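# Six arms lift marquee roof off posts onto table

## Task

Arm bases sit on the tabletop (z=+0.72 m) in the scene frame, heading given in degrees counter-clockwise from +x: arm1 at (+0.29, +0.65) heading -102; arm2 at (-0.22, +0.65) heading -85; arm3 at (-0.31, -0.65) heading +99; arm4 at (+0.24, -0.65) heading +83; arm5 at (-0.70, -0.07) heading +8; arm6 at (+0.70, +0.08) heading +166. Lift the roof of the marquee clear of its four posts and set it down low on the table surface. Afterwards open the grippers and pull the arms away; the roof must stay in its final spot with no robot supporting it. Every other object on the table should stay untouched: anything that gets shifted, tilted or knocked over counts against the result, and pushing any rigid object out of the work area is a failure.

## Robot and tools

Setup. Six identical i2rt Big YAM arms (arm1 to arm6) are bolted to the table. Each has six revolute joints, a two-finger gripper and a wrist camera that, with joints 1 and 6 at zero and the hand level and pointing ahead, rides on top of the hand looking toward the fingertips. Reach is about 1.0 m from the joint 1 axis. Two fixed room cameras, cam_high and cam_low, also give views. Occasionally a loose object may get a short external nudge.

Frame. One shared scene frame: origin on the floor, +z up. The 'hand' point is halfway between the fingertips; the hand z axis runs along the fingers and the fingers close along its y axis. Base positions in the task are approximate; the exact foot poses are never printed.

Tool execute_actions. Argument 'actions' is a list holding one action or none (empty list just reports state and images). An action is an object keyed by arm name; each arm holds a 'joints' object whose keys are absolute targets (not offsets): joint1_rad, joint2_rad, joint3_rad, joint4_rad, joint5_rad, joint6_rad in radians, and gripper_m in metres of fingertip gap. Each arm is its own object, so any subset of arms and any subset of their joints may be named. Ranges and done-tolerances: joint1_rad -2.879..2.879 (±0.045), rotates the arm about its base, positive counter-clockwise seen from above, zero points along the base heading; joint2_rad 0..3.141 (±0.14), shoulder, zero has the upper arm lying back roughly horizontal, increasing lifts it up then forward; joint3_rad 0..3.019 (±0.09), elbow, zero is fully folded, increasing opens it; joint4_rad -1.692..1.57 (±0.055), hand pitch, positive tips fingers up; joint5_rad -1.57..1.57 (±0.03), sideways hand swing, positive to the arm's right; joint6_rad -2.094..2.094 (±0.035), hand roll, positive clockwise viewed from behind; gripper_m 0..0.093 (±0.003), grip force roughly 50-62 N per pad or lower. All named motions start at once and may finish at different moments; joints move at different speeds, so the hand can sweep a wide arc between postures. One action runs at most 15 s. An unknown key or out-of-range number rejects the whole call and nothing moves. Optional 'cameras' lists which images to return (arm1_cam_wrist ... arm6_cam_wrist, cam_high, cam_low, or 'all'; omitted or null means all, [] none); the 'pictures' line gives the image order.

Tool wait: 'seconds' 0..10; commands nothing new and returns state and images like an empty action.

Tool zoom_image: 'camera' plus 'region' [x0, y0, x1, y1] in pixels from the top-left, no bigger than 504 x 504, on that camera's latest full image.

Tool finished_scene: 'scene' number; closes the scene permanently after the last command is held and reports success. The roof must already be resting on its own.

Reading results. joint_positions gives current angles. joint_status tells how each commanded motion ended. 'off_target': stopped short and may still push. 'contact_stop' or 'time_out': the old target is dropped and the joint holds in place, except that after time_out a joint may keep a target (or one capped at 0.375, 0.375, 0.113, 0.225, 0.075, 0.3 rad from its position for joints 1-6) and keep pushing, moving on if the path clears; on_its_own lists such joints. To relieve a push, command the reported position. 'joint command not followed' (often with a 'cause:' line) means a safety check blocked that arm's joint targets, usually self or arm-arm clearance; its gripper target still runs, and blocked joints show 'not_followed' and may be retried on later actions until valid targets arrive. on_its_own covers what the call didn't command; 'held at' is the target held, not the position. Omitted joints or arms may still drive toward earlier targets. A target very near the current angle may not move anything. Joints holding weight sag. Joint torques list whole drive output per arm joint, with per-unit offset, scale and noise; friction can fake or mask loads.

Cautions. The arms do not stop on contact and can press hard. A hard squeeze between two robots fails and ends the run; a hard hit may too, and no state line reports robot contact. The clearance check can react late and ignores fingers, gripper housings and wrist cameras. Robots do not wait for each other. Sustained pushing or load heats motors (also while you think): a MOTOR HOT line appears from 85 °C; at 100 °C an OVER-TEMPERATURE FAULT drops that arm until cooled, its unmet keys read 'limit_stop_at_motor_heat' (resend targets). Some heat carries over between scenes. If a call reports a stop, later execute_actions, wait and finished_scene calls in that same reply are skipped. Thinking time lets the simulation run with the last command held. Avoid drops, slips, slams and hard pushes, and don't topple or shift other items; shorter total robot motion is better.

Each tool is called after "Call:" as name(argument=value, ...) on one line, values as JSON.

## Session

Call:
execute_actions(actions=[])

Scene clock: 0.00 s.
Joint torques (N m, as the arm reports them, + toward a larger angle): no reading
arm1.joint_positions: joint1_rad=+0.260 joint2_rad=+0.405 joint3_rad=+0.535 joint4_rad=-1.237 joint5_rad=+0.194 joint6_rad=-0.388 gripper_m=+0.095
arm1.joint_status: not commanded
arm1.hand: x=+0.2734 y=+0.4589 z=+0.9429 quat_wxyz=(-0.059, -0.523, -0.817, +0.238) (m; scene frame)
arm2.joint_positions: joint1_rad=-0.341 joint2_rad=+0.525 joint3_rad=+0.404 joint4_rad=-1.011 joint5_rad=-0.241 joint6_rad=+0.302 gripper_m=+0.095
arm2.joint_status: not commanded
arm2.hand: x=-0.2334 y=+0.4358 z=+0.9328 quat_wxyz=(-0.237, -0.834, -0.496, +0.055) (m; scene frame)
arm3.joint_positions: joint1_rad=+0.094 joint2_rad=+0.351 joint3_rad=+0.649 joint4_rad=-1.406 joint5_rad=+0.295 joint6_rad=+0.506 gripper_m=+0.094
arm3.joint_status: not commanded
arm3.hand: x=-0.2955 y=-0.4819 z=+1.0381 quat_wxyz=(-0.223, +0.549, -0.791, -0.149) (m; scene frame)
arm4.joint_positions: joint1_rad=-0.213 joint2_rad=+0.469 joint3_rad=+0.485 joint4_rad=-1.098 joint5_rad=-0.151 joint6_rad=-0.534 gripper_m=+0.094
arm4.joint_status: not commanded
arm4.hand: x=+0.2816 y=-0.4418 z=+0.9638 quat_wxyz=(-0.201, +0.766, -0.591, -0.156) (m; scene frame)
arm5.joint_positions: joint1_rad=+0.385 joint2_rad=+0.416 joint3_rad=+0.610 joint4_rad=-1.302 joint5_rad=+0.084 joint6_rad=+0.233 gripper_m=+0.094
arm5.joint_status: not commanded
arm5.hand: x=-0.5319 y=+0.0069 z=+0.9651 quat_wxyz=(-0.235, +0.124, -0.963, -0.047) (m; scene frame)
arm6.joint_positions: joint1_rad=-0.299 joint2_rad=+0.495 joint3_rad=+0.462 joint4_rad=-1.050 joint5_rad=-0.284 joint6_rad=-0.187 gripper_m=+0.095
arm6.joint_status: not commanded
arm6.hand: x=+0.4877 y=+0.1423 z=+0.9222 quat_wxyz=(+0.046, +0.955, -0.120, -0.266) (m; scene frame)
pictures: arm1_cam_wrist, arm2_cam_wrist, arm3_cam_wrist, arm4_cam_wrist, arm5_cam_wrist, arm6_cam_wrist, cam_high, cam_low
Images, in order (width x height): arm1_cam_wrist 504x504, arm2_cam_wrist 504x504, arm3_cam_wrist 504x504, arm4_cam_wrist 504x504, arm5_cam_wrist 504x504, arm6_cam_wrist 504x504, cam_high 504x504, cam_low 504x504.

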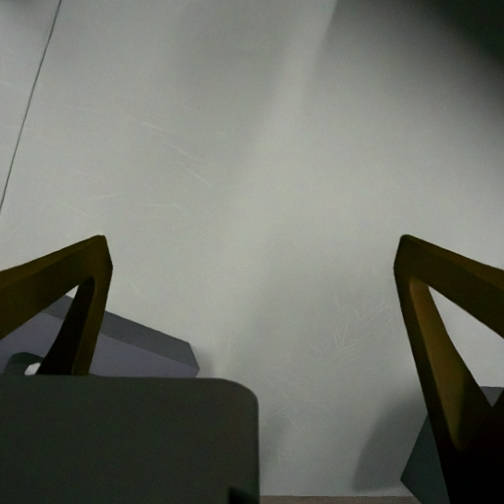

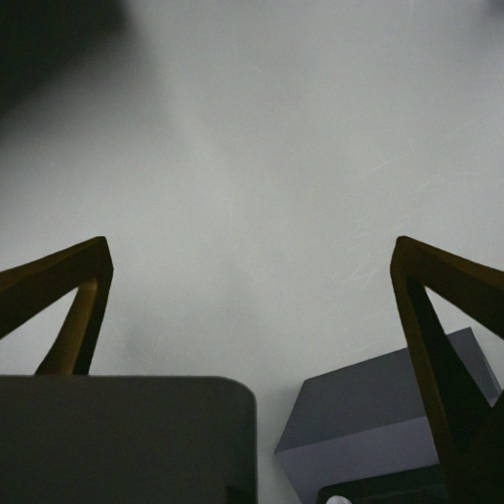

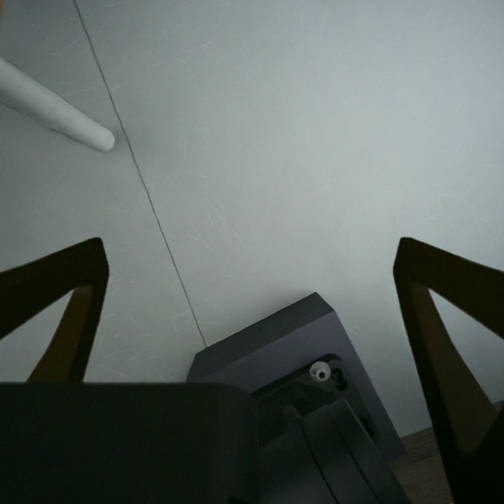

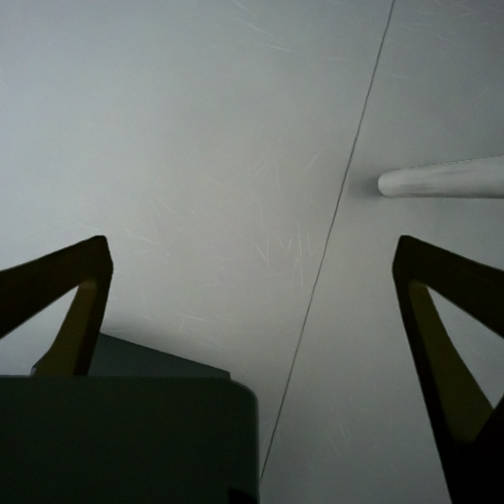

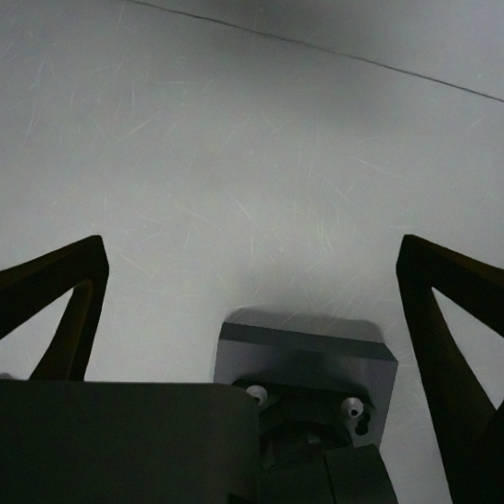

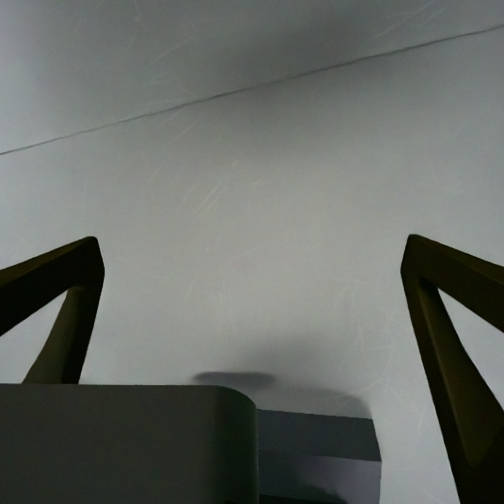

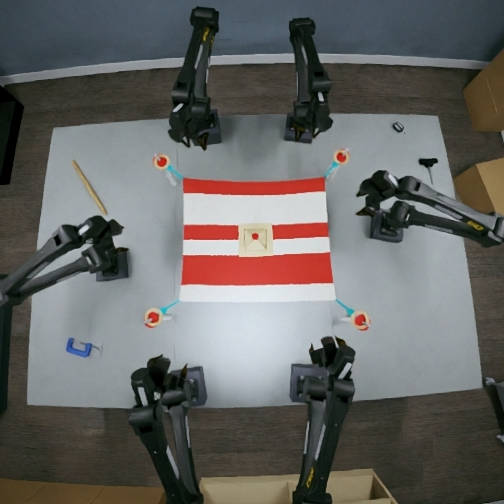

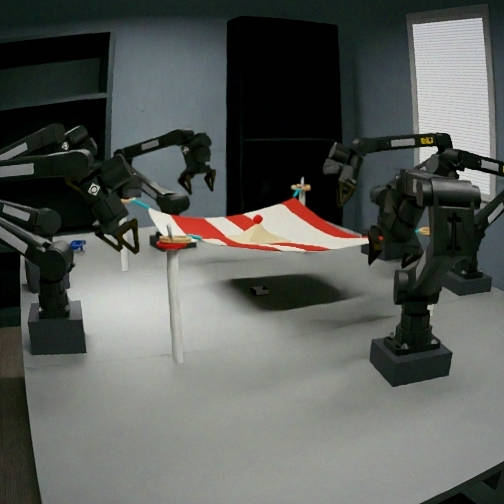

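Call:
execute_actions(actions=[{"arm1":{"joints":{"joint2_rad":0.7,"joint3_rad":1.1,"joint4_rad":-1.65,"joint5_rad":0,"joint6_rad":0.4,"gripper_m":0.06}},"arm2":{"joints":{"joint2_rad":0.75,"joint3_rad":1.05,"joint4_rad":-1.55,"joint5_rad":0,"joint6_rad":-0.4,"gripper_m":0.06}},"arm3":{"joints":{"joint1_rad":0.015,"joint2_rad":0.75,"joint3_rad":1.05,"joint4_rad":-1.555,"joint5_rad":0,"joint6_rad":1.05,"gripper_m":0.06}},"arm4":{"joints":{"joint2_rad":0.75,"joint3_rad":1.05,"joint4_rad":-1.6,"joint5_rad":0,"joint6_rad":-1.25,"gripper_m":0.06}}}], cameras=[])

Call:
execute_actions(actions=[{"arm1":{"joints":{"joint1_rad":0.468,"joint2_rad":1.265,"joint3_rad":1.415,"joint4_rad":-1.68,"joint6_rad":1.05}},"arm2":{"joints":{"joint1_rad":-0.422,"joint2_rad":1.26,"joint3_rad":1.285,"joint6_rad":-1.16}},"arm3":{"joints":{"joint2_rad":1.25,"joint3_rad":1.27}},"arm4":{"joints":{"joint1_rad":-0.313,"joint2_rad":1.267,"joint3_rad":1.322}}}], cameras=["arm1_cam_wrist","arm2_cam_wrist","arm3_cam_wrist","arm4_cam_wrist"])

Scene clock: 27.93 s.
Joint torques (N m, as the arm reports them, + toward a larger angle): arm1=[-0.26  0.28 12.74  0.45 -0.15  0.18] | arm2=[-2.86 -0.72 13.63  0.76  0.1  -0.18] | arm3=[-0.77 -2.29 15.31  0.16 -0.08  0.05] | arm4=[-0.68  0.9  10.74 -0.14  0.18 -0.27] | arm5=[-1.    3.61 13.31  1.55  0.1   0.05] | arm6=[ 0.35 -0.16 13.32  1.41 -0.12  0.03]
arm1.joint_positions: joint1_rad=+0.260 joint2_rad=+0.699 joint3_rad=+1.058 joint4_rad=-1.638 joint5_rad=+0.004 joint6_rad=+0.390 gripper_m=+0.060
arm1.joint_status: all done
arm1.hand: x=+0.3073 y=+0.4452 z=+1.0931 quat_wxyz=(-0.121, -0.797, -0.588, +0.075) (m; scene frame)
arm2.joint_positions: joint1_rad=-0.341 joint2_rad=+0.755 joint3_rad=+1.003 joint4_rad=-1.541 joint5_rad=-0.003 joint6_rad=-0.390 gripper_m=+0.060
arm2.joint_status: all done
arm2.hand: x=-0.2802 y=+0.4238 z=+1.1143 quat_wxyz=(-0.066, -0.649, -0.749, +0.115) (m; scene frame)
arm3.joint_positions: joint1_rad=+0.025 joint2_rad=+0.754 joint3_rad=+0.991 joint4_rad=-1.539 joint5_rad=+0.004 joint6_rad=+1.042 gripper_m=+0.060
arm3.joint_status: all done
arm3.hand: x=-0.3426 y=-0.4236 z=+1.1069 quat_wxyz=(-0.027, +0.330, -0.934, -0.132) (m; scene frame)
arm4.joint_positions: joint1_rad=-0.213 joint2_rad=+0.748 joint3_rad=+1.015 joint4_rad=-1.582 joint5_rad=-0.003 joint6_rad=-1.234 gripper_m=+0.060
arm4.joint_status: all done
arm4.hand: x=+0.3090 y=-0.4409 z=+1.1114 quat_wxyz=(-0.129, +0.939, -0.318, -0.004) (m; scene frame)
arm5.joint_positions: joint1_rad=+0.385 joint2_rad=+0.416 joint3_rad=+0.610 joint4_rad=-1.302 joint5_rad=+0.084 joint6_rad=+0.233 gripper_m=+0.094
arm5.joint_status: not commanded
arm5.hand: x=-0.5319 y=+0.0069 z=+0.9651 quat_wxyz=(-0.235, +0.124, -0.963, -0.047) (m; scene frame)
arm6.joint_positions: joint1_rad=-0.299 joint2_rad=+0.495 joint3_rad=+0.462 joint4_rad=-1.050 joint5_rad=-0.284 joint6_rad=-0.187 gripper_m=+0.095
arm6.joint_status: not commanded
arm6.hand: x=+0.4877 y=+0.1423 z=+0.9222 quat_wxyz=(+0.046, +0.955, -0.120, -0.266) (m; scene frame)
pictures: none
No camera images: the call's "cameras" was empty. Leave "cameras" out to get every camera's image.

Scene clock: 29.63 s.
Joint torques (N m, as the arm reports them, + toward a larger angle): arm1=[ 0.17 -7.76 12.24  0.06 -0.08  0.27] | arm2=[-3.23 -7.91 12.02  0.43  0.02 -0.17] | arm3=[ -0.75 -10.5   13.19  -0.06  -0.08   0.08] | arm4=[-1.05 -9.7   9.93 -0.32  0.15 -0.27] | arm5=[-1.44  3.74 13.31  1.58  0.12  0.06] | arm6=[ 0.42 -0.23 13.33  1.42 -0.12  0.04]
arm1.joint_positions: joint1_rad=+0.461 joint2_rad=+1.274 joint3_rad=+1.377 joint4_rad=-1.673 joint5_rad=+0.003 joint6_rad=+1.040 gripper_m=+0.060
arm1.joint_status: all done
arm1.hand: x=+0.3914 y=+0.3071 z=+1.0734 quat_wxyz=(+0.003, -0.917, -0.400, +0.000) (m; scene frame)
arm2.joint_positions: joint1_rad=-0.414 joint2_rad=+1.276 joint3_rad=+1.253 joint4_rad=-1.547 joint5_rad=-0.002 joint6_rad=-1.150 gripper_m=+0.060
arm2.joint_status: all done
arm2.hand: x=-0.3363 y=+0.3068 z=+1.0732 quat_wxyz=(-0.006, -0.362, -0.932, -0.007) (m; scene frame)
arm3.joint_positions: joint1_rad=+0.025 joint2_rad=+1.260 joint3_rad=+1.233 joint4_rad=-1.544 joint5_rad=+0.004 joint6_rad=+1.043 gripper_m=+0.060
arm3.joint_status: all done
arm3.hand: x=-0.3612 y=-0.3015 z=+1.0707 quat_wxyz=(-0.001, +0.333, -0.943, +0.000) (m; scene frame)
arm4.joint_positions: joint1_rad=-0.305 joint2_rad=+1.271 joint3_rad=+1.295 joint4_rad=-1.587 joint5_rad=-0.002 joint6_rad=-1.236 gripper_m=+0.060
arm4.joint_status: all done
arm4.hand: x=+0.3826 y=-0.3218 z=+1.0865 quat_wxyz=(-0.005, +0.932, -0.363, -0.002) (m; scene frame)
arm5.joint_positions: joint1_rad=+0.385 joint2_rad=+0.416 joint3_rad=+0.610 joint4_rad=-1.302 joint5_rad=+0.084 joint6_rad=+0.233 gripper_m=+0.094
arm5.joint_status: not commanded
arm5.hand: x=-0.5319 y=+0.0069 z=+0.9651 quat_wxyz=(-0.235, +0.124, -0.963, -0.047) (m; scene frame)
arm6.joint_positions: joint1_rad=-0.299 joint2_rad=+0.495 joint3_rad=+0.462 joint4_rad=-1.050 joint5_rad=-0.284 joint6_rad=-0.187 gripper_m=+0.095
arm6.joint_status: not commanded
arm6.hand: x=+0.4877 y=+0.1423 z=+0.9222 quat_wxyz=(+0.046, +0.955, -0.120, -0.266) (m; scene frame)
pictures: arm1_cam_wrist, arm2_cam_wrist, arm3_cam_wrist, arm4_cam_wrist
Images, in order (width x height): arm1_cam_wrist 504x504, arm2_cam_wrist 504x504, arm3_cam_wrist 504x504, arm4_cam_wrist 504x504.

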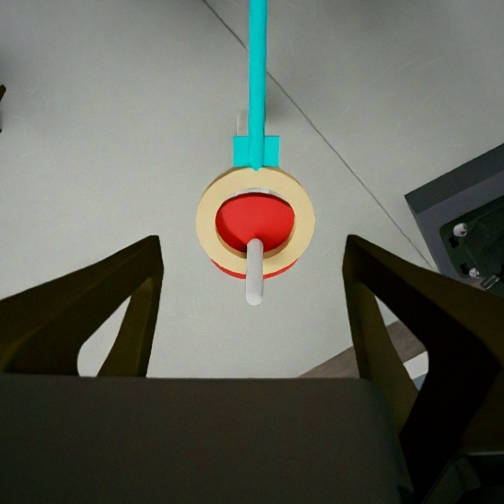

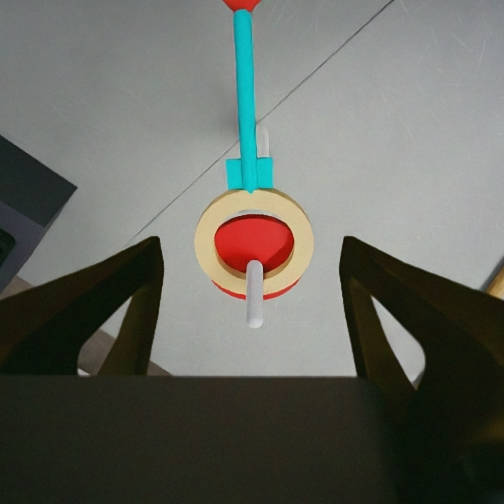

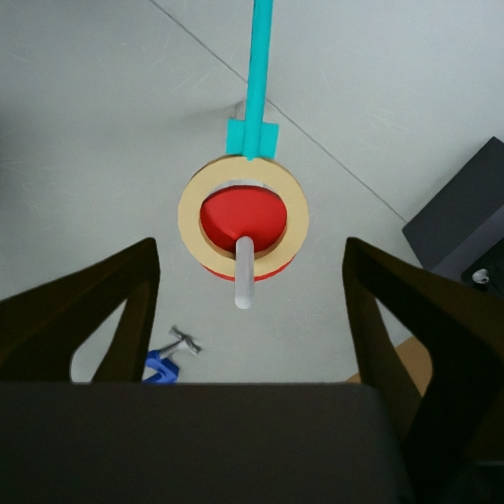

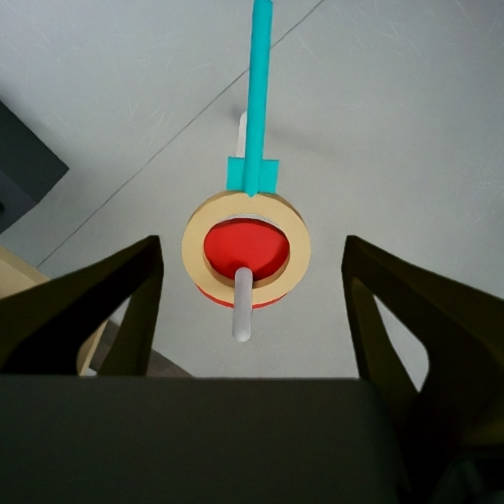

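Call:
execute_actions(actions=[{"arm1":{"joints":{"joint1_rad":0.483,"joint3_rad":1.12,"joint4_rad":-1.41}},"arm2":{"joints":{"joint1_rad":-0.467,"joint3_rad":1.0,"joint4_rad":-1.268,"joint6_rad":-1.26}},"arm3":{"joints":{"joint1_rad":0.003,"joint2_rad":1.30,"joint3_rad":1.048,"joint4_rad":-1.313,"joint6_rad":1.13}},"arm4":{"joints":{"joint1_rad":-0.341,"joint3_rad":1.103,"joint4_rad":-1.37,"joint6_rad":-1.18}}}], cameras=["arm1_cam_wrist","arm2_cam_wrist","arm3_cam_wrist","arm4_cam_wrist"])

Scene clock: 56.10 s.
Joint torques (N m, as the arm reports them, + toward a larger angle): arm1=[ 0.79 -7.31  9.31  0.88 -0.08  0.24] | arm2=[-3.09 -6.15  8.68  1.11  0.01 -0.15] | arm3=[ -1.05 -11.5    9.73   1.1   -0.09   0.06] | arm4=[-1.11 -8.42  8.49  0.66  0.14  0.06] | arm5=[-0.74  3.98 13.24  1.51  0.11  0.03] | arm6=[ 0.32 -0.21 13.33  1.42 -0.12  0.04]
arm1.joint_positions: joint1_rad=+0.471 joint2_rad=+1.270 joint3_rad=+1.113 joint4_rad=-1.424 joint5_rad=+0.003 joint6_rad=+1.040 gripper_m=+0.060
arm1.joint_status: all done
arm1.hand: x=+0.3926 y=+0.3151 z=+0.9743 quat_wxyz=(+0.008, -0.915, -0.404, +0.000) (m; scene frame)
arm2.joint_positions: joint1_rad=-0.460 joint2_rad=+1.265 joint3_rad=+1.001 joint4_rad=-1.280 joint5_rad=-0.002 joint6_rad=-1.250 gripper_m=+0.060
arm2.joint_status: all done
arm2.hand: x=-0.3467 y=+0.3235 z=+0.9821 quat_wxyz=(-0.006, -0.336, -0.942, +0.007) (m; scene frame)
arm3.joint_positions: joint1_rad=+0.017 joint2_rad=+1.305 joint3_rad=+1.050 joint4_rad=-1.330 joint5_rad=+0.004 joint6_rad=+1.122 gripper_m=+0.060
arm3.joint_status: all done
arm3.hand: x=-0.3590 y=-0.2996 z=+0.9868 quat_wxyz=(+0.000, +0.292, -0.957, +0.006) (m; scene frame)
arm4.joint_positions: joint1_rad=-0.331 joint2_rad=+1.264 joint3_rad=+1.095 joint4_rad=-1.388 joint5_rad=-0.002 joint6_rad=-1.195 gripper_m=+0.060
arm4.joint_status: all done
arm4.hand: x=+0.3881 y=-0.3310 z=+1.0131 quat_wxyz=(-0.008, +0.919, -0.393, -0.002) (m; scene frame)
arm5.joint_positions: joint1_rad=+0.385 joint2_rad=+0.416 joint3_rad=+0.610 joint4_rad=-1.302 joint5_rad=+0.084 joint6_rad=+0.233 gripper_m=+0.094
arm5.joint_status: not commanded
arm5.hand: x=-0.5319 y=+0.0069 z=+0.9651 quat_wxyz=(-0.235, +0.124, -0.963, -0.047) (m; scene frame)
arm6.joint_positions: joint1_rad=-0.299 joint2_rad=+0.495 joint3_rad=+0.462 joint4_rad=-1.050 joint5_rad=-0.284 joint6_rad=-0.187 gripper_m=+0.095
arm6.joint_status: not commanded
arm6.hand: x=+0.4877 y=+0.1423 z=+0.9222 quat_wxyz=(+0.046, +0.955, -0.120, -0.266) (m; scene frame)
pictures: arm1_cam_wrist, arm2_cam_wrist, arm3_cam_wrist, arm4_cam_wrist
Images, in order (width x height): arm1_cam_wrist 504x504, arm2_cam_wrist 504x504, arm3_cam_wrist 504x504, arm4_cam_wrist 504x504.

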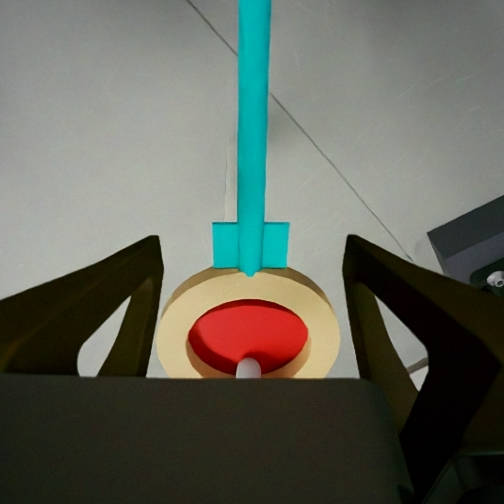

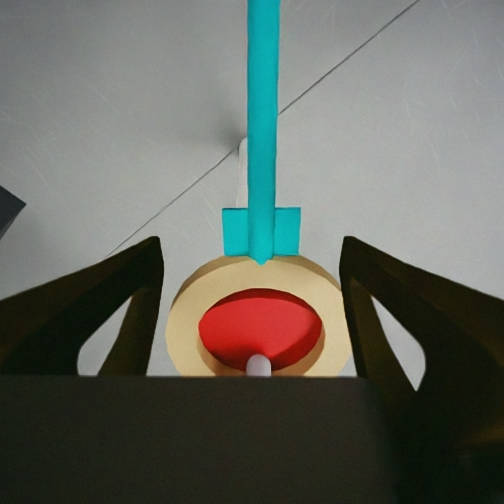

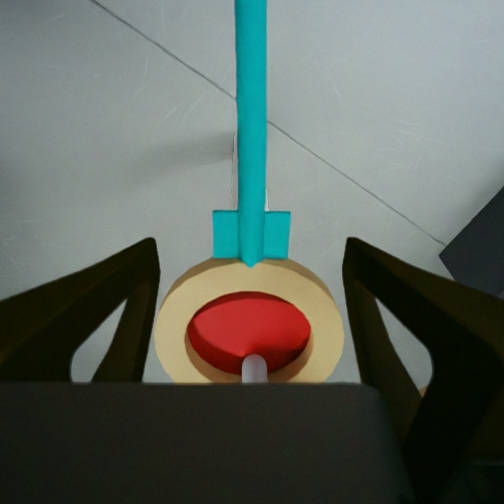

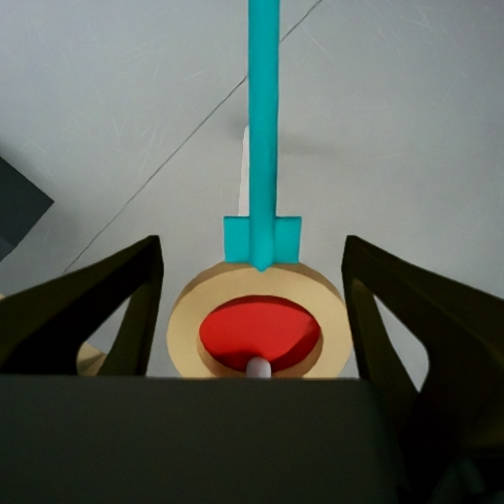

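Call:
execute_actions(actions=[{"arm1":{"joints":{"joint3_rad":1.062,"joint4_rad":-1.341,"gripper_m":0.045}},"arm2":{"joints":{"joint1_rad":-0.445,"joint3_rad":0.94,"joint4_rad":-1.169,"gripper_m":0.045}},"arm3":{"joints":{"joint1_rad":-0.006,"joint3_rad":0.988,"joint4_rad":-1.226,"gripper_m":0.045}},"arm4":{"joints":{"joint3_rad":1.045,"joint4_rad":-1.289,"gripper_m":0.045}}}], cameras=[])

Call:
execute_actions(actions=[{"arm1":{"joints":{"gripper_m":0}},"arm2":{"joints":{"gripper_m":0}},"arm3":{"joints":{"gripper_m":0}},"arm4":{"joints":{"gripper_m":0}}}], cameras=["arm1_cam_wrist","arm2_cam_wrist","arm3_cam_wrist","arm4_cam_wrist"])

Scene clock: 72.23 s.
Joint torques (N m, as the arm reports them, + toward a larger angle): arm1=[ 0.74 -6.92  8.88  0.96 -0.08  0.23] | arm2=[-1.95 -6.31  7.88  1.44  0.02 -0.13] | arm3=[ -1.24 -10.33   9.18   1.14  -0.09   0.07] | arm4=[-1.62 -8.22  8.1   0.82  0.13  0.04] | arm5=[-1.4   3.43 13.32  1.52  0.1   0.02] | arm6=[ 0.36 -0.24 13.35  1.41 -0.12  0.04]
arm1.joint_positions: joint1_rad=+0.471 joint2_rad=+1.269 joint3_rad=+1.057 joint4_rad=-1.355 joint5_rad=+0.003 joint6_rad=+1.040 gripper_m=+0.045
arm1.joint_status: all done
arm1.hand: x=+0.3924 y=+0.3159 z=+0.9535 quat_wxyz=(+0.001, -0.915, -0.404, +0.001) (m; scene frame)
arm2.joint_positions: joint1_rad=-0.454 joint2_rad=+1.265 joint3_rad=+0.949 joint4_rad=-1.185 joint5_rad=-0.002 joint6_rad=-1.251 gripper_m=+0.045
arm2.joint_status: all done
arm2.hand: x=-0.3464 y=+0.3184 z=+0.9637 quat_wxyz=(-0.006, -0.333, -0.942, +0.028) (m; scene frame)
arm3.joint_positions: joint1_rad=+0.008 joint2_rad=+1.305 joint3_rad=+0.996 joint4_rad=-1.243 joint5_rad=+0.004 joint6_rad=+1.122 gripper_m=+0.045
arm3.joint_status: all done
arm3.hand: x=-0.3560 y=-0.2971 z=+0.9668 quat_wxyz=(-0.003, +0.287, -0.958, -0.009) (m; scene frame)
arm4.joint_positions: joint1_rad=-0.331 joint2_rad=+1.264 joint3_rad=+1.043 joint4_rad=-1.307 joint5_rad=-0.002 joint6_rad=-1.195 gripper_m=+0.045
arm4.joint_status: all done
arm4.hand: x=+0.3893 y=-0.3282 z=+0.9936 quat_wxyz=(-0.022, +0.919, -0.393, -0.002) (m; scene frame)
arm5.joint_positions: joint1_rad=+0.385 joint2_rad=+0.416 joint3_rad=+0.610 joint4_rad=-1.302 joint5_rad=+0.084 joint6_rad=+0.233 gripper_m=+0.094
arm5.joint_status: not commanded
arm5.hand: x=-0.5319 y=+0.0069 z=+0.9651 quat_wxyz=(-0.235, +0.124, -0.963, -0.047) (m; scene frame)
arm6.joint_positions: joint1_rad=-0.299 joint2_rad=+0.495 joint3_rad=+0.462 joint4_rad=-1.050 joint5_rad=-0.284 joint6_rad=-0.187 gripper_m=+0.095
arm6.joint_status: not commanded
arm6.hand: x=+0.4877 y=+0.1423 z=+0.9222 quat_wxyz=(+0.046, +0.955, -0.120, -0.266) (m; scene frame)
pictures: none
No camera images: the call's "cameras" was empty. Leave "cameras" out to get every camera's image.

Scene clock: 72.83 s.
Joint torques (N m, as the arm reports them, + toward a larger angle): arm1=[ 0.75 -8.1   8.92  0.8  -0.09  0.22] | arm2=[-2.18 -6.12  7.9   1.16  0.18 -0.14] | arm3=[ -1.02 -10.66   9.11   1.04  -0.07   0.07] | arm4=[-1.36 -8.07  7.94  0.7   0.24  0.08] | arm5=[-1.24  3.21 13.28  1.57  0.09  0.03] | arm6=[ 0.34 -0.18 13.32  1.42 -0.12  0.04]
arm1.joint_positions: joint1_rad=+0.471 joint2_rad=+1.269 joint3_rad=+1.057 joint4_rad=-1.353 joint5_rad=+0.003 joint6_rad=+1.041 gripper_m=+0.022
arm1.joint_status: gripper_m off_target (ended at +0.022, target +0.000)
arm1.hand: x=+0.3926 y=+0.3153 z=+0.9535 quat_wxyz=(+0.000, -0.915, -0.404, +0.001) (m; scene frame)
arm2.joint_positions: joint1_rad=-0.451 joint2_rad=+1.265 joint3_rad=+0.949 joint4_rad=-1.180 joint5_rad=-0.006 joint6_rad=-1.251 gripper_m=+0.022
arm2.joint_status: gripper_m off_target (ended at +0.022, target +0.000)
arm2.hand: x=-0.3451 y=+0.3166 z=+0.9638 quat_wxyz=(-0.007, -0.331, -0.943, +0.031) (m; scene frame)
arm3.joint_positions: joint1_rad=+0.006 joint2_rad=+1.305 joint3_rad=+0.996 joint4_rad=-1.241 joint5_rad=+0.004 joint6_rad=+1.123 gripper_m=+0.021
arm3.joint_status: gripper_m off_target (ended at +0.021, target +0.000)
arm3.hand: x=-0.3555 y=-0.2964 z=+0.9668 quat_wxyz=(-0.003, +0.286, -0.958, -0.010) (m; scene frame)
arm4.joint_positions: joint1_rad=-0.331 joint2_rad=+1.264 joint3_rad=+1.043 joint4_rad=-1.304 joint5_rad=-0.005 joint6_rad=-1.194 gripper_m=+0.022
arm4.joint_status: gripper_m off_target (ended at +0.022, target +0.000)
arm4.hand: x=+0.3891 y=-0.3273 z=+0.9936 quat_wxyz=(-0.024, +0.919, -0.394, -0.003) (m; scene frame)
arm5.joint_positions: joint1_rad=+0.385 joint2_rad=+0.416 joint3_rad=+0.610 joint4_rad=-1.302 joint5_rad=+0.084 joint6_rad=+0.233 gripper_m=+0.094
arm5.joint_status: not commanded
arm5.hand: x=-0.5319 y=+0.0069 z=+0.9651 quat_wxyz=(-0.235, +0.124, -0.963, -0.047) (m; scene frame)
arm6.joint_positions: joint1_rad=-0.299 joint2_rad=+0.495 joint3_rad=+0.462 joint4_rad=-1.050 joint5_rad=-0.284 joint6_rad=-0.187 gripper_m=+0.095
arm6.joint_status: not commanded
arm6.hand: x=+0.4877 y=+0.1423 z=+0.9222 quat_wxyz=(+0.046, +0.955, -0.120, -0.266) (m; scene frame)
pictures: arm1_cam_wrist, arm2_cam_wrist, arm3_cam_wrist, arm4_cam_wrist
Images, in order (width x height): arm1_cam_wrist 504x504, arm2_cam_wrist 504x504, arm3_cam_wrist 504x504, arm4_cam_wrist 504x504.

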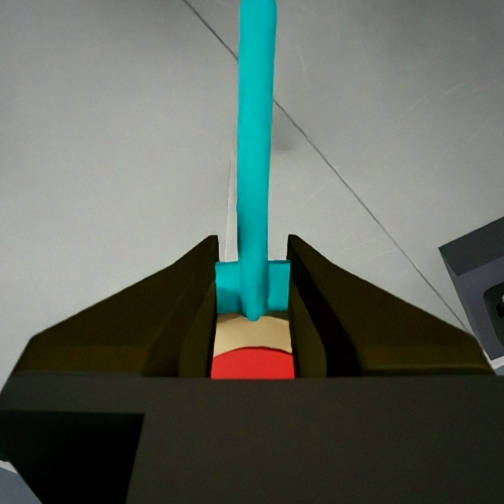

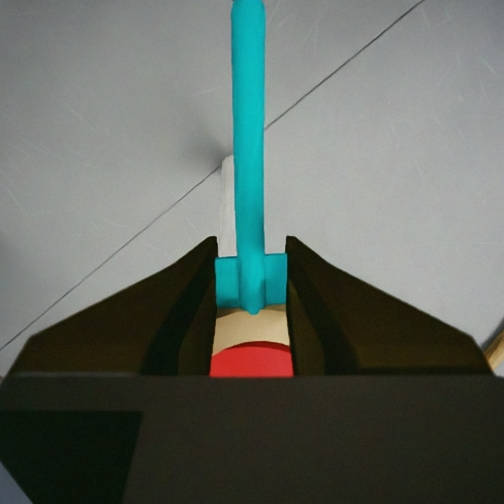

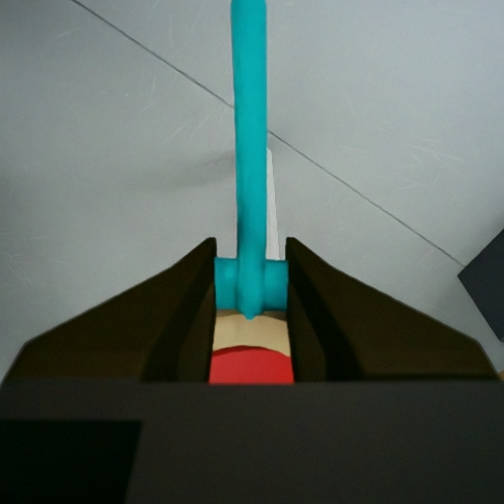

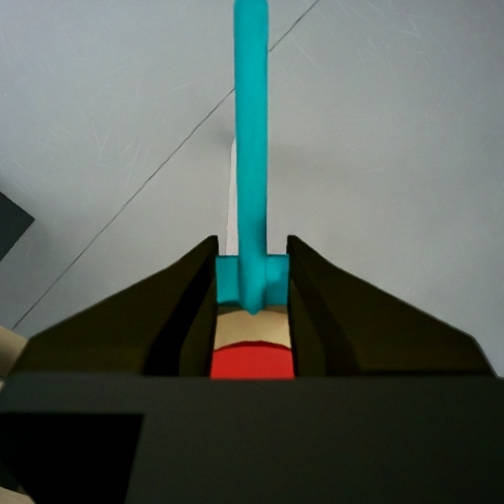

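Call:
execute_actions(actions=[{"arm1":{"joints":{"joint1_rad":0.525,"joint2_rad":1.215,"joint3_rad":1.155,"joint4_rad":-1.465,"joint6_rad":1.095}},"arm2":{"joints":{"joint1_rad":-0.515,"joint2_rad":1.21,"joint3_rad":1.062,"joint4_rad":-1.295,"joint6_rad":-1.305}},"arm3":{"joints":{"joint1_rad":0.065,"joint2_rad":1.255,"joint3_rad":1.105,"joint4_rad":-1.357,"joint6_rad":1.175}},"arm4":{"joints":{"joint1_rad":-0.395,"joint2_rad":1.224,"joint3_rad":1.145,"joint4_rad":-1.42,"joint6_rad":-1.25}}}], cameras=[])

Scene clock: 91.97 s.
Joint torques (N m, as the arm reports them, + toward a larger angle): arm1=[ 0.9  -7.14 12.31 -0.42 -0.31  0.19] | arm2=[-4.31 -6.54 12.69 -0.1   0.46 -0.13] | arm3=[  1.25 -10.37  14.23  -0.45  -0.24   0.05] | arm4=[-2.21 -8.51 10.45 -0.68  0.59 -0.25] | arm5=[-1.2   3.1  13.29  1.54  0.1   0.03] | arm6=[ 0.34 -0.3  13.34  1.42 -0.12  0.03]
arm1.joint_positions: joint1_rad=+0.508 joint2_rad=+1.220 joint3_rad=+1.117 joint4_rad=-1.444 joint5_rad=+0.009 joint6_rad=+1.085 gripper_m=+0.022
arm1.joint_status: all done
arm1.hand: x=+0.4013 y=+0.3263 z=+0.9918 quat_wxyz=(-0.009, -0.916, -0.401, +0.004) (m; scene frame)
arm2.joint_positions: joint1_rad=-0.491 joint2_rad=+1.223 joint3_rad=+1.021 joint4_rad=-1.280 joint5_rad=-0.013 joint6_rad=-1.295 gripper_m=+0.022
arm2.joint_status: all done
arm2.hand: x=-0.3571 y=+0.3224 z=+1.0034 quat_wxyz=(-0.009, -0.329, -0.943, +0.038) (m; scene frame)
arm3.joint_positions: joint1_rad=+0.046 joint2_rad=+1.263 joint3_rad=+1.054 joint4_rad=-1.337 joint5_rad=+0.007 joint6_rad=+1.167 gripper_m=+0.021
arm3.joint_status: all done
arm3.hand: x=-0.3679 y=-0.3032 z=+1.0022 quat_wxyz=(-0.005, +0.284, -0.959, -0.013) (m; scene frame)
arm4.joint_positions: joint1_rad=-0.371 joint2_rad=+1.227 joint3_rad=+1.111 joint4_rad=-1.396 joint5_rad=-0.015 joint6_rad=-1.234 gripper_m=+0.022
arm4.joint_status: all done
arm4.hand: x=+0.3989 y=-0.3364 z=+1.0312 quat_wxyz=(-0.031, +0.919, -0.393, -0.007) (m; scene frame)
arm5.joint_positions: joint1_rad=+0.385 joint2_rad=+0.416 joint3_rad=+0.610 joint4_rad=-1.302 joint5_rad=+0.084 joint6_rad=+0.233 gripper_m=+0.094
arm5.joint_status: not commanded
arm5.hand: x=-0.5319 y=+0.0069 z=+0.9651 quat_wxyz=(-0.235, +0.124, -0.963, -0.047) (m; scene frame)
arm6.joint_positions: joint1_rad=-0.299 joint2_rad=+0.495 joint3_rad=+0.462 joint4_rad=-1.050 joint5_rad=-0.284 joint6_rad=-0.187 gripper_m=+0.095
arm6.joint_status: not commanded
arm6.hand: x=+0.4877 y=+0.1423 z=+0.9222 quat_wxyz=(+0.046, +0.955, -0.120, -0.266) (m; scene frame)
pictures: none
No camera images: the call's "cameras" was empty. Leave "cameras" out to get every camera's image.

Call:
execute_actions(actions=[{"arm1":{"joints":{"joint1_rad":0.54,"joint3_rad":1.27,"joint4_rad":-1.59}},"arm2":{"joints":{"joint1_rad":-0.53,"joint3_rad":1.18,"joint4_rad":-1.445}},"arm3":{"joints":{"joint1_rad":0.08,"joint3_rad":1.225,"joint4_rad":-1.505}},"arm4":{"joints":{"joint1_rad":-0.41,"joint3_rad":1.26,"joint4_rad":-1.555}}}], cameras=["arm1_cam_wrist","arm2_cam_wrist","arm3_cam_wrist","arm4_cam_wrist","cam_low"])

Scene clock: 104.60 s.
Joint torques (N m, as the arm reports them, + toward a larger angle): arm1=[ 1.93 -7.54 12.23 -0.42 -0.33  0.25] | arm2=[-4.89 -6.25 12.67 -0.04  0.47 -0.15] | arm3=[  1.97 -10.19  14.07  -0.58  -0.28   0.08] | arm4=[-2.72 -8.38 10.24 -0.75  0.63 -0.29] | arm5=[-1.18  3.51 13.26  1.55  0.14  0.05] | arm6=[ 0.37 -0.18 13.33  1.42 -0.12  0.04]
arm1.joint_positions: joint1_rad=+0.513 joint2_rad=+1.221 joint3_rad=+1.234 joint4_rad=-1.569 joint5_rad=+0.010 joint6_rad=+1.085 gripper_m=+0.022
arm1.joint_status: all done
arm1.hand: x=+0.4029 y=+0.3265 z=+1.0363 quat_wxyz=(-0.004, -0.915, -0.403, +0.005) (m; scene frame)
arm2.joint_positions: joint1_rad=-0.496 joint2_rad=+1.222 joint3_rad=+1.140 joint4_rad=-1.429 joint5_rad=-0.013 joint6_rad=-1.296 gripper_m=+0.022
arm2.joint_status: all done
arm2.hand: x=-0.3589 y=+0.3235 z=+1.0484 quat_wxyz=(-0.010, -0.332, -0.943, +0.024) (m; scene frame)
arm3.joint_positions: joint1_rad=+0.052 joint2_rad=+1.261 joint3_rad=+1.178 joint4_rad=-1.483 joint5_rad=+0.009 joint6_rad=+1.167 gripper_m=+0.021
arm3.joint_status: all done
arm3.hand: x=-0.3702 y=-0.3026 z=+1.0497 quat_wxyz=(-0.004, +0.287, -0.958, -0.003) (m; scene frame)
arm4.joint_positions: joint1_rad=-0.376 joint2_rad=+1.226 joint3_rad=+1.228 joint4_rad=-1.531 joint5_rad=-0.016 joint6_rad=-1.235 gripper_m=+0.022
arm4.joint_status: all done
arm4.hand: x=+0.3994 y=-0.3389 z=+1.0760 quat_wxyz=(-0.023, +0.918, -0.395, -0.008) (m; scene frame)
arm5.joint_positions: joint1_rad=+0.385 joint2_rad=+0.416 joint3_rad=+0.610 joint4_rad=-1.302 joint5_rad=+0.084 joint6_rad=+0.233 gripper_m=+0.094
arm5.joint_status: not commanded
arm5.hand: x=-0.5319 y=+0.0069 z=+0.9651 quat_wxyz=(-0.235, +0.124, -0.963, -0.047) (m; scene frame)
arm6.joint_positions: joint1_rad=-0.299 joint2_rad=+0.495 joint3_rad=+0.462 joint4_rad=-1.050 joint5_rad=-0.284 joint6_rad=-0.187 gripper_m=+0.095
arm6.joint_status: not commanded
arm6.hand: x=+0.4877 y=+0.1423 z=+0.9222 quat_wxyz=(+0.046, +0.955, -0.120, -0.266) (m; scene frame)
pictures: arm1_cam_wrist, arm2_cam_wrist, arm3_cam_wrist, arm4_cam_wrist, cam_low
Images, in order (width x height): arm1_cam_wrist 504x504, arm2_cam_wrist 504x504, arm3_cam_wrist 504x504, arm4_cam_wrist 504x504, cam_low 504x504.

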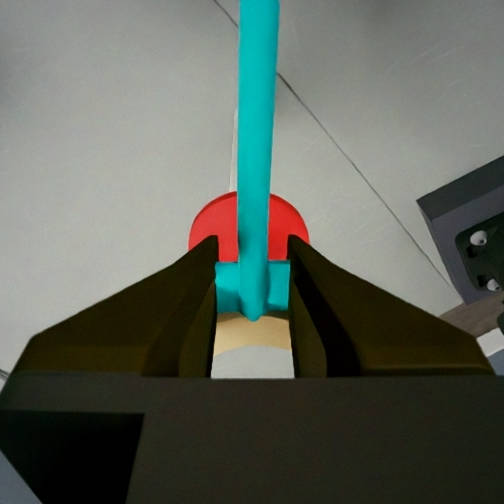

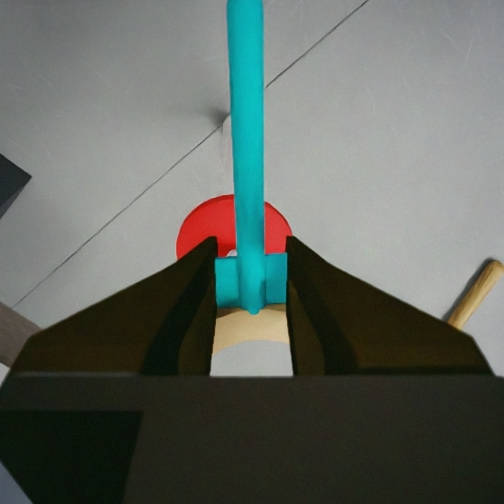

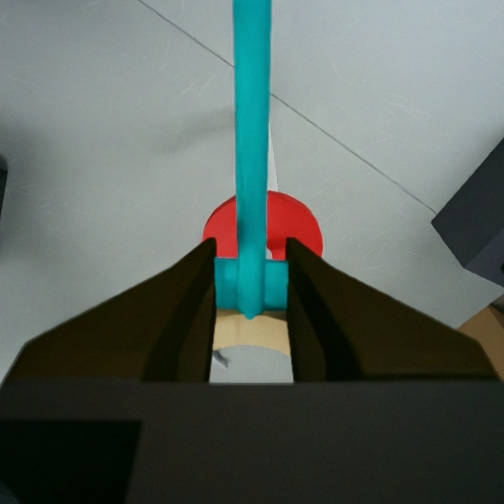

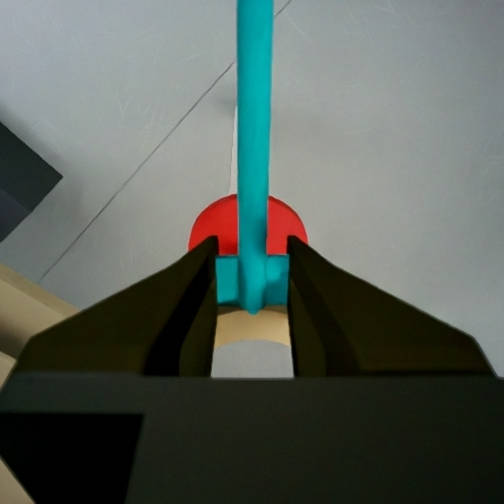

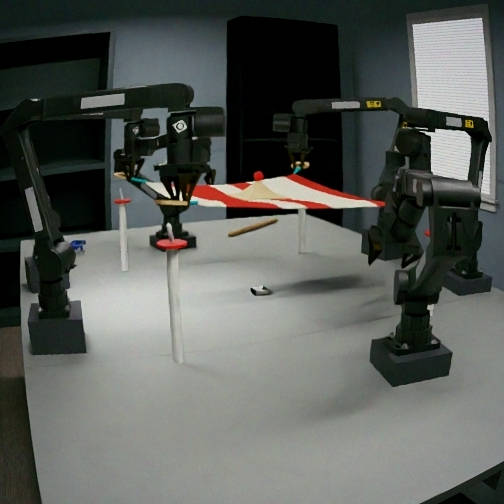

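Call:
execute_actions(actions=[], cameras=["cam_high","cam_low"])

Scene clock: 125.67 s.
Joint torques (N m, as the arm reports them, + toward a larger angle): arm1=[ 1.71 -7.06 12.05 -0.45 -0.33  0.23] | arm2=[-4.95 -6.66 12.69 -0.01  0.47 -0.15] | arm3=[  2.   -10.79  14.07  -0.56  -0.28   0.08] | arm4=[-3.17 -8.84 10.24 -0.81  0.61 -0.27] | arm5=[-1.08  3.41 13.27  1.65  0.1   0.03] | arm6=[ 0.4  -0.23 13.32  1.4  -0.12  0.04]
arm1.joint_positions: joint1_rad=+0.513 joint2_rad=+1.221 joint3_rad=+1.234 joint4_rad=-1.569 joint5_rad=+0.010 joint6_rad=+1.085 gripper_m=+0.022
arm1.joint_status: all done
arm1.hand: x=+0.4029 y=+0.3265 z=+1.0363 quat_wxyz=(-0.004, -0.915, -0.403, +0.005) (m; scene frame)
arm2.joint_positions: joint1_rad=-0.496 joint2_rad=+1.222 joint3_rad=+1.140 joint4_rad=-1.429 joint5_rad=-0.013 joint6_rad=-1.296 gripper_m=+0.022
arm2.joint_status: all done
arm2.hand: x=-0.3589 y=+0.3235 z=+1.0484 quat_wxyz=(-0.010, -0.332, -0.943, +0.024) (m; scene frame)
arm3.joint_positions: joint1_rad=+0.052 joint2_rad=+1.261 joint3_rad=+1.178 joint4_rad=-1.483 joint5_rad=+0.009 joint6_rad=+1.167 gripper_m=+0.021
arm3.joint_status: all done
arm3.hand: x=-0.3702 y=-0.3026 z=+1.0497 quat_wxyz=(-0.004, +0.287, -0.958, -0.003) (m; scene frame)
arm4.joint_positions: joint1_rad=-0.376 joint2_rad=+1.226 joint3_rad=+1.228 joint4_rad=-1.531 joint5_rad=-0.016 joint6_rad=-1.235 gripper_m=+0.022
arm4.joint_status: all done
arm4.hand: x=+0.3994 y=-0.3389 z=+1.0760 quat_wxyz=(-0.023, +0.918, -0.395, -0.008) (m; scene frame)
arm5.joint_positions: joint1_rad=+0.385 joint2_rad=+0.416 joint3_rad=+0.610 joint4_rad=-1.302 joint5_rad=+0.084 joint6_rad=+0.233 gripper_m=+0.094
arm5.joint_status: not commanded
arm5.hand: x=-0.5319 y=+0.0069 z=+0.9651 quat_wxyz=(-0.235, +0.124, -0.963, -0.047) (m; scene frame)
arm6.joint_positions: joint1_rad=-0.299 joint2_rad=+0.495 joint3_rad=+0.462 joint4_rad=-1.050 joint5_rad=-0.284 joint6_rad=-0.187 gripper_m=+0.095
arm6.joint_status: not commanded
arm6.hand: x=+0.4877 y=+0.1423 z=+0.9222 quat_wxyz=(+0.046, +0.955, -0.120, -0.266) (m; scene frame)
pictures: cam_high, cam_low
Images, in order (width x height): cam_high 504x504, cam_low 504x504.

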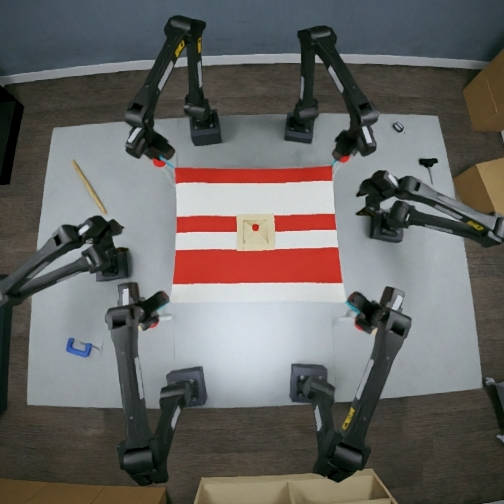

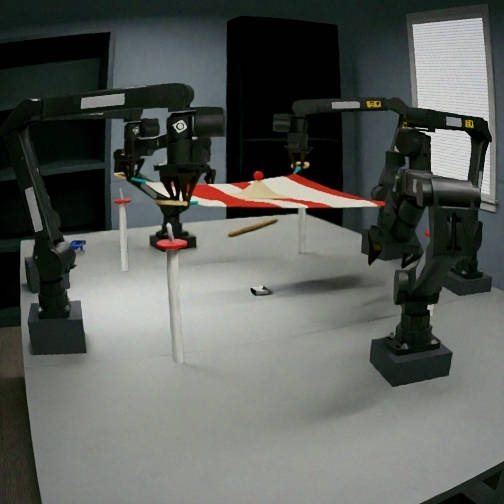

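Call:
execute_actions(actions=[{"arm1":{"joints":{"joint1_rad":0.25,"joint2_rad":1.53,"joint3_rad":1.61,"joint4_rad":-1.61,"joint6_rad":0.83}},"arm2":{"joints":{"joint1_rad":-0.25,"joint2_rad":1.5,"joint3_rad":1.5,"joint4_rad":-1.53,"joint6_rad":-1.03}},"arm3":{"joints":{"joint1_rad":-0.21,"joint2_rad":1.04,"joint3_rad":1.0,"joint4_rad":-1.53,"joint6_rad":0.9}},"arm4":{"joints":{"joint1_rad":-0.13,"joint2_rad":0.905,"joint3_rad":1.04,"joint4_rad":-1.69,"joint6_rad":-0.98}}}], cameras=["cam_high","cam_low"])

Scene clock: 132.53 s.
Joint torques (N m, as the arm reports them, + toward a larger angle): arm1=[  0.58 -13.08  13.37  -0.07  -0.1    0.01] | arm2=[ -3.45 -10.22  13.98   0.02   0.13   0.05] | arm3=[-0.42 -5.42  9.2  -0.09 -0.09 -0.08] | arm4=[-0.39 -1.84  8.26 -0.32  0.27  0.04] | arm5=[-0.91  3.37 13.26  1.57  0.09  0.06] | arm6=[ 0.33 -0.26 13.31  1.4  -0.12  0.04]
arm1.joint_positions: joint1_rad=+0.239 joint2_rad=+1.550 joint3_rad=+1.558 joint4_rad=-1.599 joint5_rad=+0.003 joint6_rad=+0.840 gripper_m=+0.022
arm1.joint_status: all done
arm1.hand: x=+0.3211 y=+0.1908 z=+1.0347 quat_wxyz=(+0.012, -0.921, -0.389, -0.003) (m; scene frame)
arm2.joint_positions: joint1_rad=-0.237 joint2_rad=+1.509 joint3_rad=+1.445 joint4_rad=-1.519 joint5_rad=-0.005 joint6_rad=-1.040 gripper_m=+0.022
arm2.joint_status: all done
arm2.hand: x=-0.2863 y=+0.2079 z=+1.0576 quat_wxyz=(-0.006, -0.331, -0.944, -0.013) (m; scene frame)
arm3.joint_positions: joint1_rad=-0.205 joint2_rad=+1.031 joint3_rad=+1.012 joint4_rad=-1.518 joint5_rad=+0.004 joint6_rad=+0.908 gripper_m=+0.021
arm3.joint_status: all done
arm3.hand: x=-0.2866 y=-0.3756 z=+1.0519 quat_wxyz=(-0.007, +0.287, -0.958, -0.015) (m; scene frame)
arm4.joint_positions: joint1_rad=-0.135 joint2_rad=+0.901 joint3_rad=+1.039 joint4_rad=-1.674 joint5_rad=-0.005 joint6_rad=-0.995 gripper_m=+0.022
arm4.joint_status: all done
arm4.hand: x=+0.2932 y=-0.4302 z=+1.0873 quat_wxyz=(-0.018, +0.918, -0.395, -0.007) (m; scene frame)
arm5.joint_positions: joint1_rad=+0.385 joint2_rad=+0.416 joint3_rad=+0.610 joint4_rad=-1.302 joint5_rad=+0.084 joint6_rad=+0.233 gripper_m=+0.094
arm5.joint_status: not commanded
arm5.hand: x=-0.5319 y=+0.0069 z=+0.9651 quat_wxyz=(-0.235, +0.124, -0.963, -0.047) (m; scene frame)
arm6.joint_positions: joint1_rad=-0.299 joint2_rad=+0.495 joint3_rad=+0.462 joint4_rad=-1.050 joint5_rad=-0.284 joint6_rad=-0.187 gripper_m=+0.095
arm6.joint_status: not commanded
arm6.hand: x=+0.4877 y=+0.1423 z=+0.9222 quat_wxyz=(+0.046, +0.955, -0.120, -0.266) (m; scene frame)
pictures: cam_high, cam_low
Images, in order (width x height): cam_high 504x504, cam_low 504x504.

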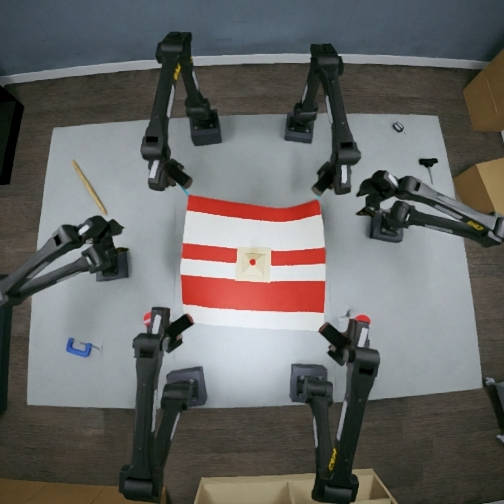

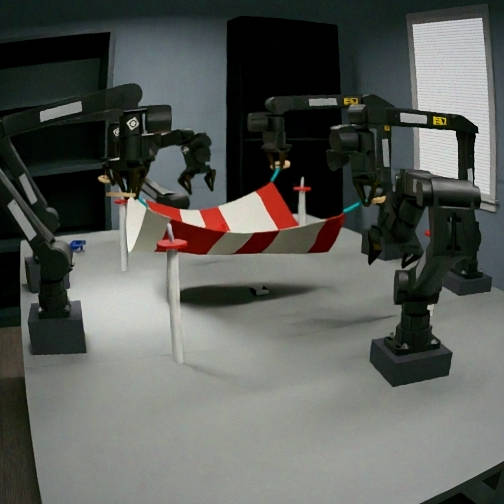

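Call:
execute_actions(actions=[{"arm1":{"joints":{"joint2_rad":1.56,"joint3_rad":1.31,"joint4_rad":-1.295}},"arm2":{"joints":{"joint2_rad":1.58,"joint3_rad":1.18,"joint4_rad":-1.16}},"arm3":{"joints":{"joint2_rad":1.12,"joint3_rad":0.725,"joint4_rad":-1.165}},"arm4":{"joints":{"joint2_rad":0.96,"joint3_rad":0.64,"joint4_rad":-1.24}}}], cameras=["cam_high","cam_low"])

Scene clock: 141.53 s.
Joint torques (N m, as the arm reports them, + toward a larger angle): arm1=[  0.63 -12.32   9.26   0.82  -0.1    0.03] | arm2=[ -3.51 -10.08   8.83   0.89   0.11   0.05] | arm3=[-0.29 -7.48  8.95  1.06 -0.08 -0.1 ] | arm4=[-0.38 -1.73  7.95  0.52  0.26  0.  ] | arm5=[-1.19  3.75 13.27  1.67  0.13  0.01] | arm6=[ 0.37 -0.19 13.32  1.42 -0.12  0.04]
arm1.joint_positions: joint1_rad=+0.239 joint2_rad=+1.573 joint3_rad=+1.301 joint4_rad=-1.307 joint5_rad=+0.003 joint6_rad=+0.840 gripper_m=+0.022
arm1.joint_status: all done
arm1.hand: x=+0.3209 y=+0.1937 z=+0.9274 quat_wxyz=(+0.007, -0.921, -0.390, -0.001) (m; scene frame)
arm2.joint_positions: joint1_rad=-0.237 joint2_rad=+1.589 joint3_rad=+1.176 joint4_rad=-1.169 joint5_rad=-0.005 joint6_rad=-1.039 gripper_m=+0.022
arm2.joint_status: all done
arm2.hand: x=-0.2843 y=+0.2098 z=+0.9237 quat_wxyz=(-0.006, -0.331, -0.944, -0.013) (m; scene frame)
arm3.joint_positions: joint1_rad=-0.205 joint2_rad=+1.129 joint3_rad=+0.729 joint4_rad=-1.182 joint5_rad=+0.004 joint6_rad=+0.907 gripper_m=+0.021
arm3.joint_status: all done
arm3.hand: x=-0.2872 y=-0.3807 z=+0.9221 quat_wxyz=(+0.001, +0.288, -0.958, +0.005) (m; scene frame)
arm4.joint_positions: joint1_rad=-0.135 joint2_rad=+0.961 joint3_rad=+0.635 joint4_rad=-1.254 joint5_rad=-0.005 joint6_rad=-0.994 gripper_m=+0.022
arm4.joint_status: all done
arm4.hand: x=+0.2915 y=-0.4363 z=+0.9225 quat_wxyz=(+0.004, +0.918, -0.396, -0.003) (m; scene frame)
arm5.joint_positions: joint1_rad=+0.385 joint2_rad=+0.416 joint3_rad=+0.610 joint4_rad=-1.302 joint5_rad=+0.084 joint6_rad=+0.233 gripper_m=+0.094
arm5.joint_status: not commanded
arm5.hand: x=-0.5319 y=+0.0069 z=+0.9651 quat_wxyz=(-0.235, +0.124, -0.963, -0.047) (m; scene frame)
arm6.joint_positions: joint1_rad=-0.299 joint2_rad=+0.495 joint3_rad=+0.462 joint4_rad=-1.050 joint5_rad=-0.284 joint6_rad=-0.187 gripper_m=+0.095
arm6.joint_status: not commanded
arm6.hand: x=+0.4877 y=+0.1423 z=+0.9222 quat_wxyz=(+0.046, +0.955, -0.120, -0.266) (m; scene frame)
pictures: cam_high, cam_low
Images, in order (width x height): cam_high 504x504, cam_low 504x504.

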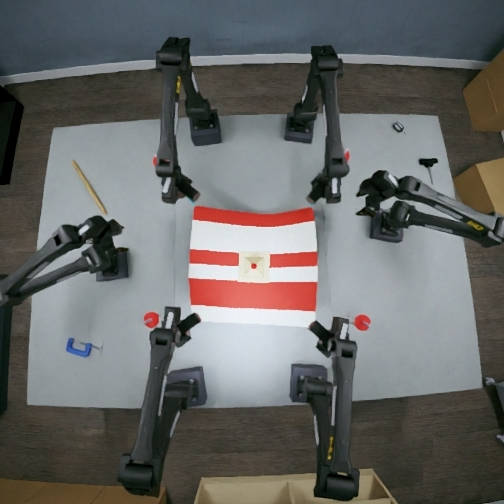

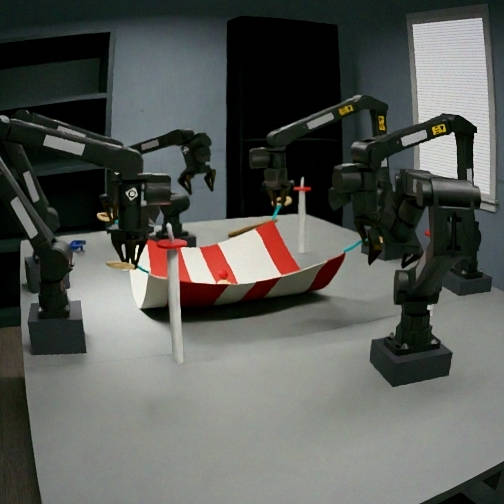

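Call:
execute_actions(actions=[{"arm1":{"joints":{"joint2_rad":1.65,"joint3_rad":1.16,"joint4_rad":-1.057}},"arm2":{"joints":{"joint2_rad":1.70,"joint3_rad":1.06,"joint4_rad":-0.92}},"arm3":{"joints":{"joint2_rad":1.28,"joint3_rad":0.57,"joint4_rad":-0.85}},"arm4":{"joints":{"joint2_rad":1.115,"joint3_rad":0.462,"joint4_rad":-0.905}}}], cameras=["cam_high","cam_low"])

Scene clock: 153.93 s.
Joint torques (N m, as the arm reports them, + toward a larger angle): arm1=[  0.48 -12.24   8.84   0.79  -0.09   0.03] | arm2=[ -3.44 -10.74   7.64   0.97   0.06   0.04] | arm3=[-0.35 -8.8   8.25  1.05 -0.09 -0.1 ] | arm4=[ 0.   -4.37  7.15  0.67  0.17  0.01] | arm5=[-0.64  3.07 13.33  1.55  0.11  0.04] | arm6=[ 0.32 -0.2  13.31  1.43 -0.12  0.04]
arm1.joint_positions: joint1_rad=+0.239 joint2_rad=+1.669 joint3_rad=+1.147 joint4_rad=-1.068 joint5_rad=+0.003 joint6_rad=+0.840 gripper_m=+0.022
arm1.joint_status: all done
arm1.hand: x=+0.3206 y=+0.1979 z=+0.8313 quat_wxyz=(+0.012, -0.921, -0.390, -0.003) (m; scene frame)
arm2.joint_positions: joint1_rad=-0.237 joint2_rad=+1.712 joint3_rad=+1.055 joint4_rad=-0.930 joint5_rad=-0.003 joint6_rad=-1.039 gripper_m=+0.022
arm2.joint_status: all done
arm2.hand: x=-0.2828 y=+0.2137 z=+0.8320 quat_wxyz=(-0.005, -0.331, -0.944, -0.015) (m; scene frame)
arm3.joint_positions: joint1_rad=-0.205 joint2_rad=+1.292 joint3_rad=+0.566 joint4_rad=-0.867 joint5_rad=+0.004 joint6_rad=+0.907 gripper_m=+0.021
arm3.joint_status: all done
arm3.hand: x=-0.2879 y=-0.3877 z=+0.8289 quat_wxyz=(+0.003, +0.288, -0.958, +0.010) (m; scene frame)
arm4.joint_positions: joint1_rad=-0.135 joint2_rad=+1.123 joint3_rad=+0.449 joint4_rad=-0.922 joint5_rad=-0.003 joint6_rad=-0.994 gripper_m=+0.022
arm4.joint_status: all done
arm4.hand: x=+0.2895 y=-0.4445 z=+0.8279 quat_wxyz=(+0.012, +0.918, -0.396, -0.001) (m; scene frame)
arm5.joint_positions: joint1_rad=+0.385 joint2_rad=+0.416 joint3_rad=+0.610 joint4_rad=-1.302 joint5_rad=+0.084 joint6_rad=+0.233 gripper_m=+0.094
arm5.joint_status: not commanded
arm5.hand: x=-0.5319 y=+0.0069 z=+0.9651 quat_wxyz=(-0.235, +0.124, -0.963, -0.047) (m; scene frame)
arm6.joint_positions: joint1_rad=-0.299 joint2_rad=+0.495 joint3_rad=+0.462 joint4_rad=-1.050 joint5_rad=-0.284 joint6_rad=-0.187 gripper_m=+0.095
arm6.joint_status: not commanded
arm6.hand: x=+0.4877 y=+0.1423 z=+0.9222 quat_wxyz=(+0.046, +0.955, -0.120, -0.266) (m; scene frame)
pictures: cam_high, cam_low
Images, in order (width x height): cam_high 504x504, cam_low 504x504.

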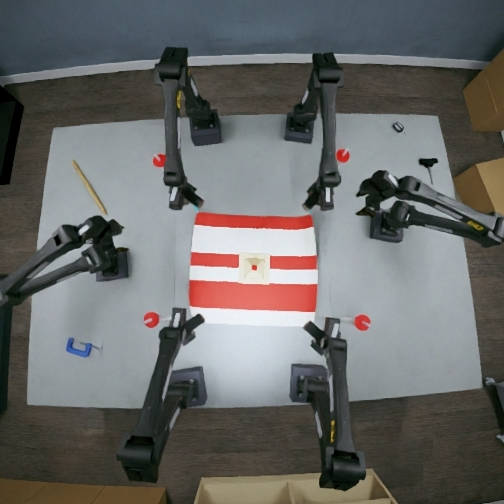

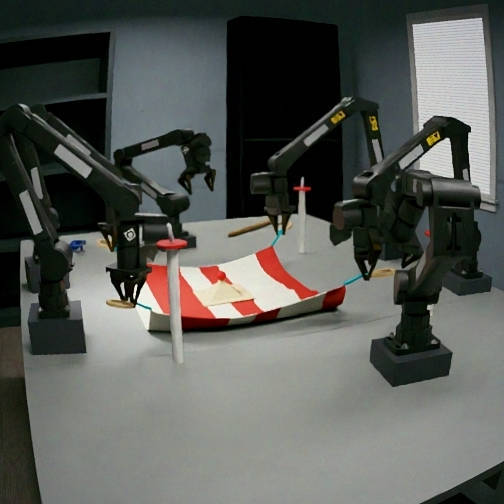

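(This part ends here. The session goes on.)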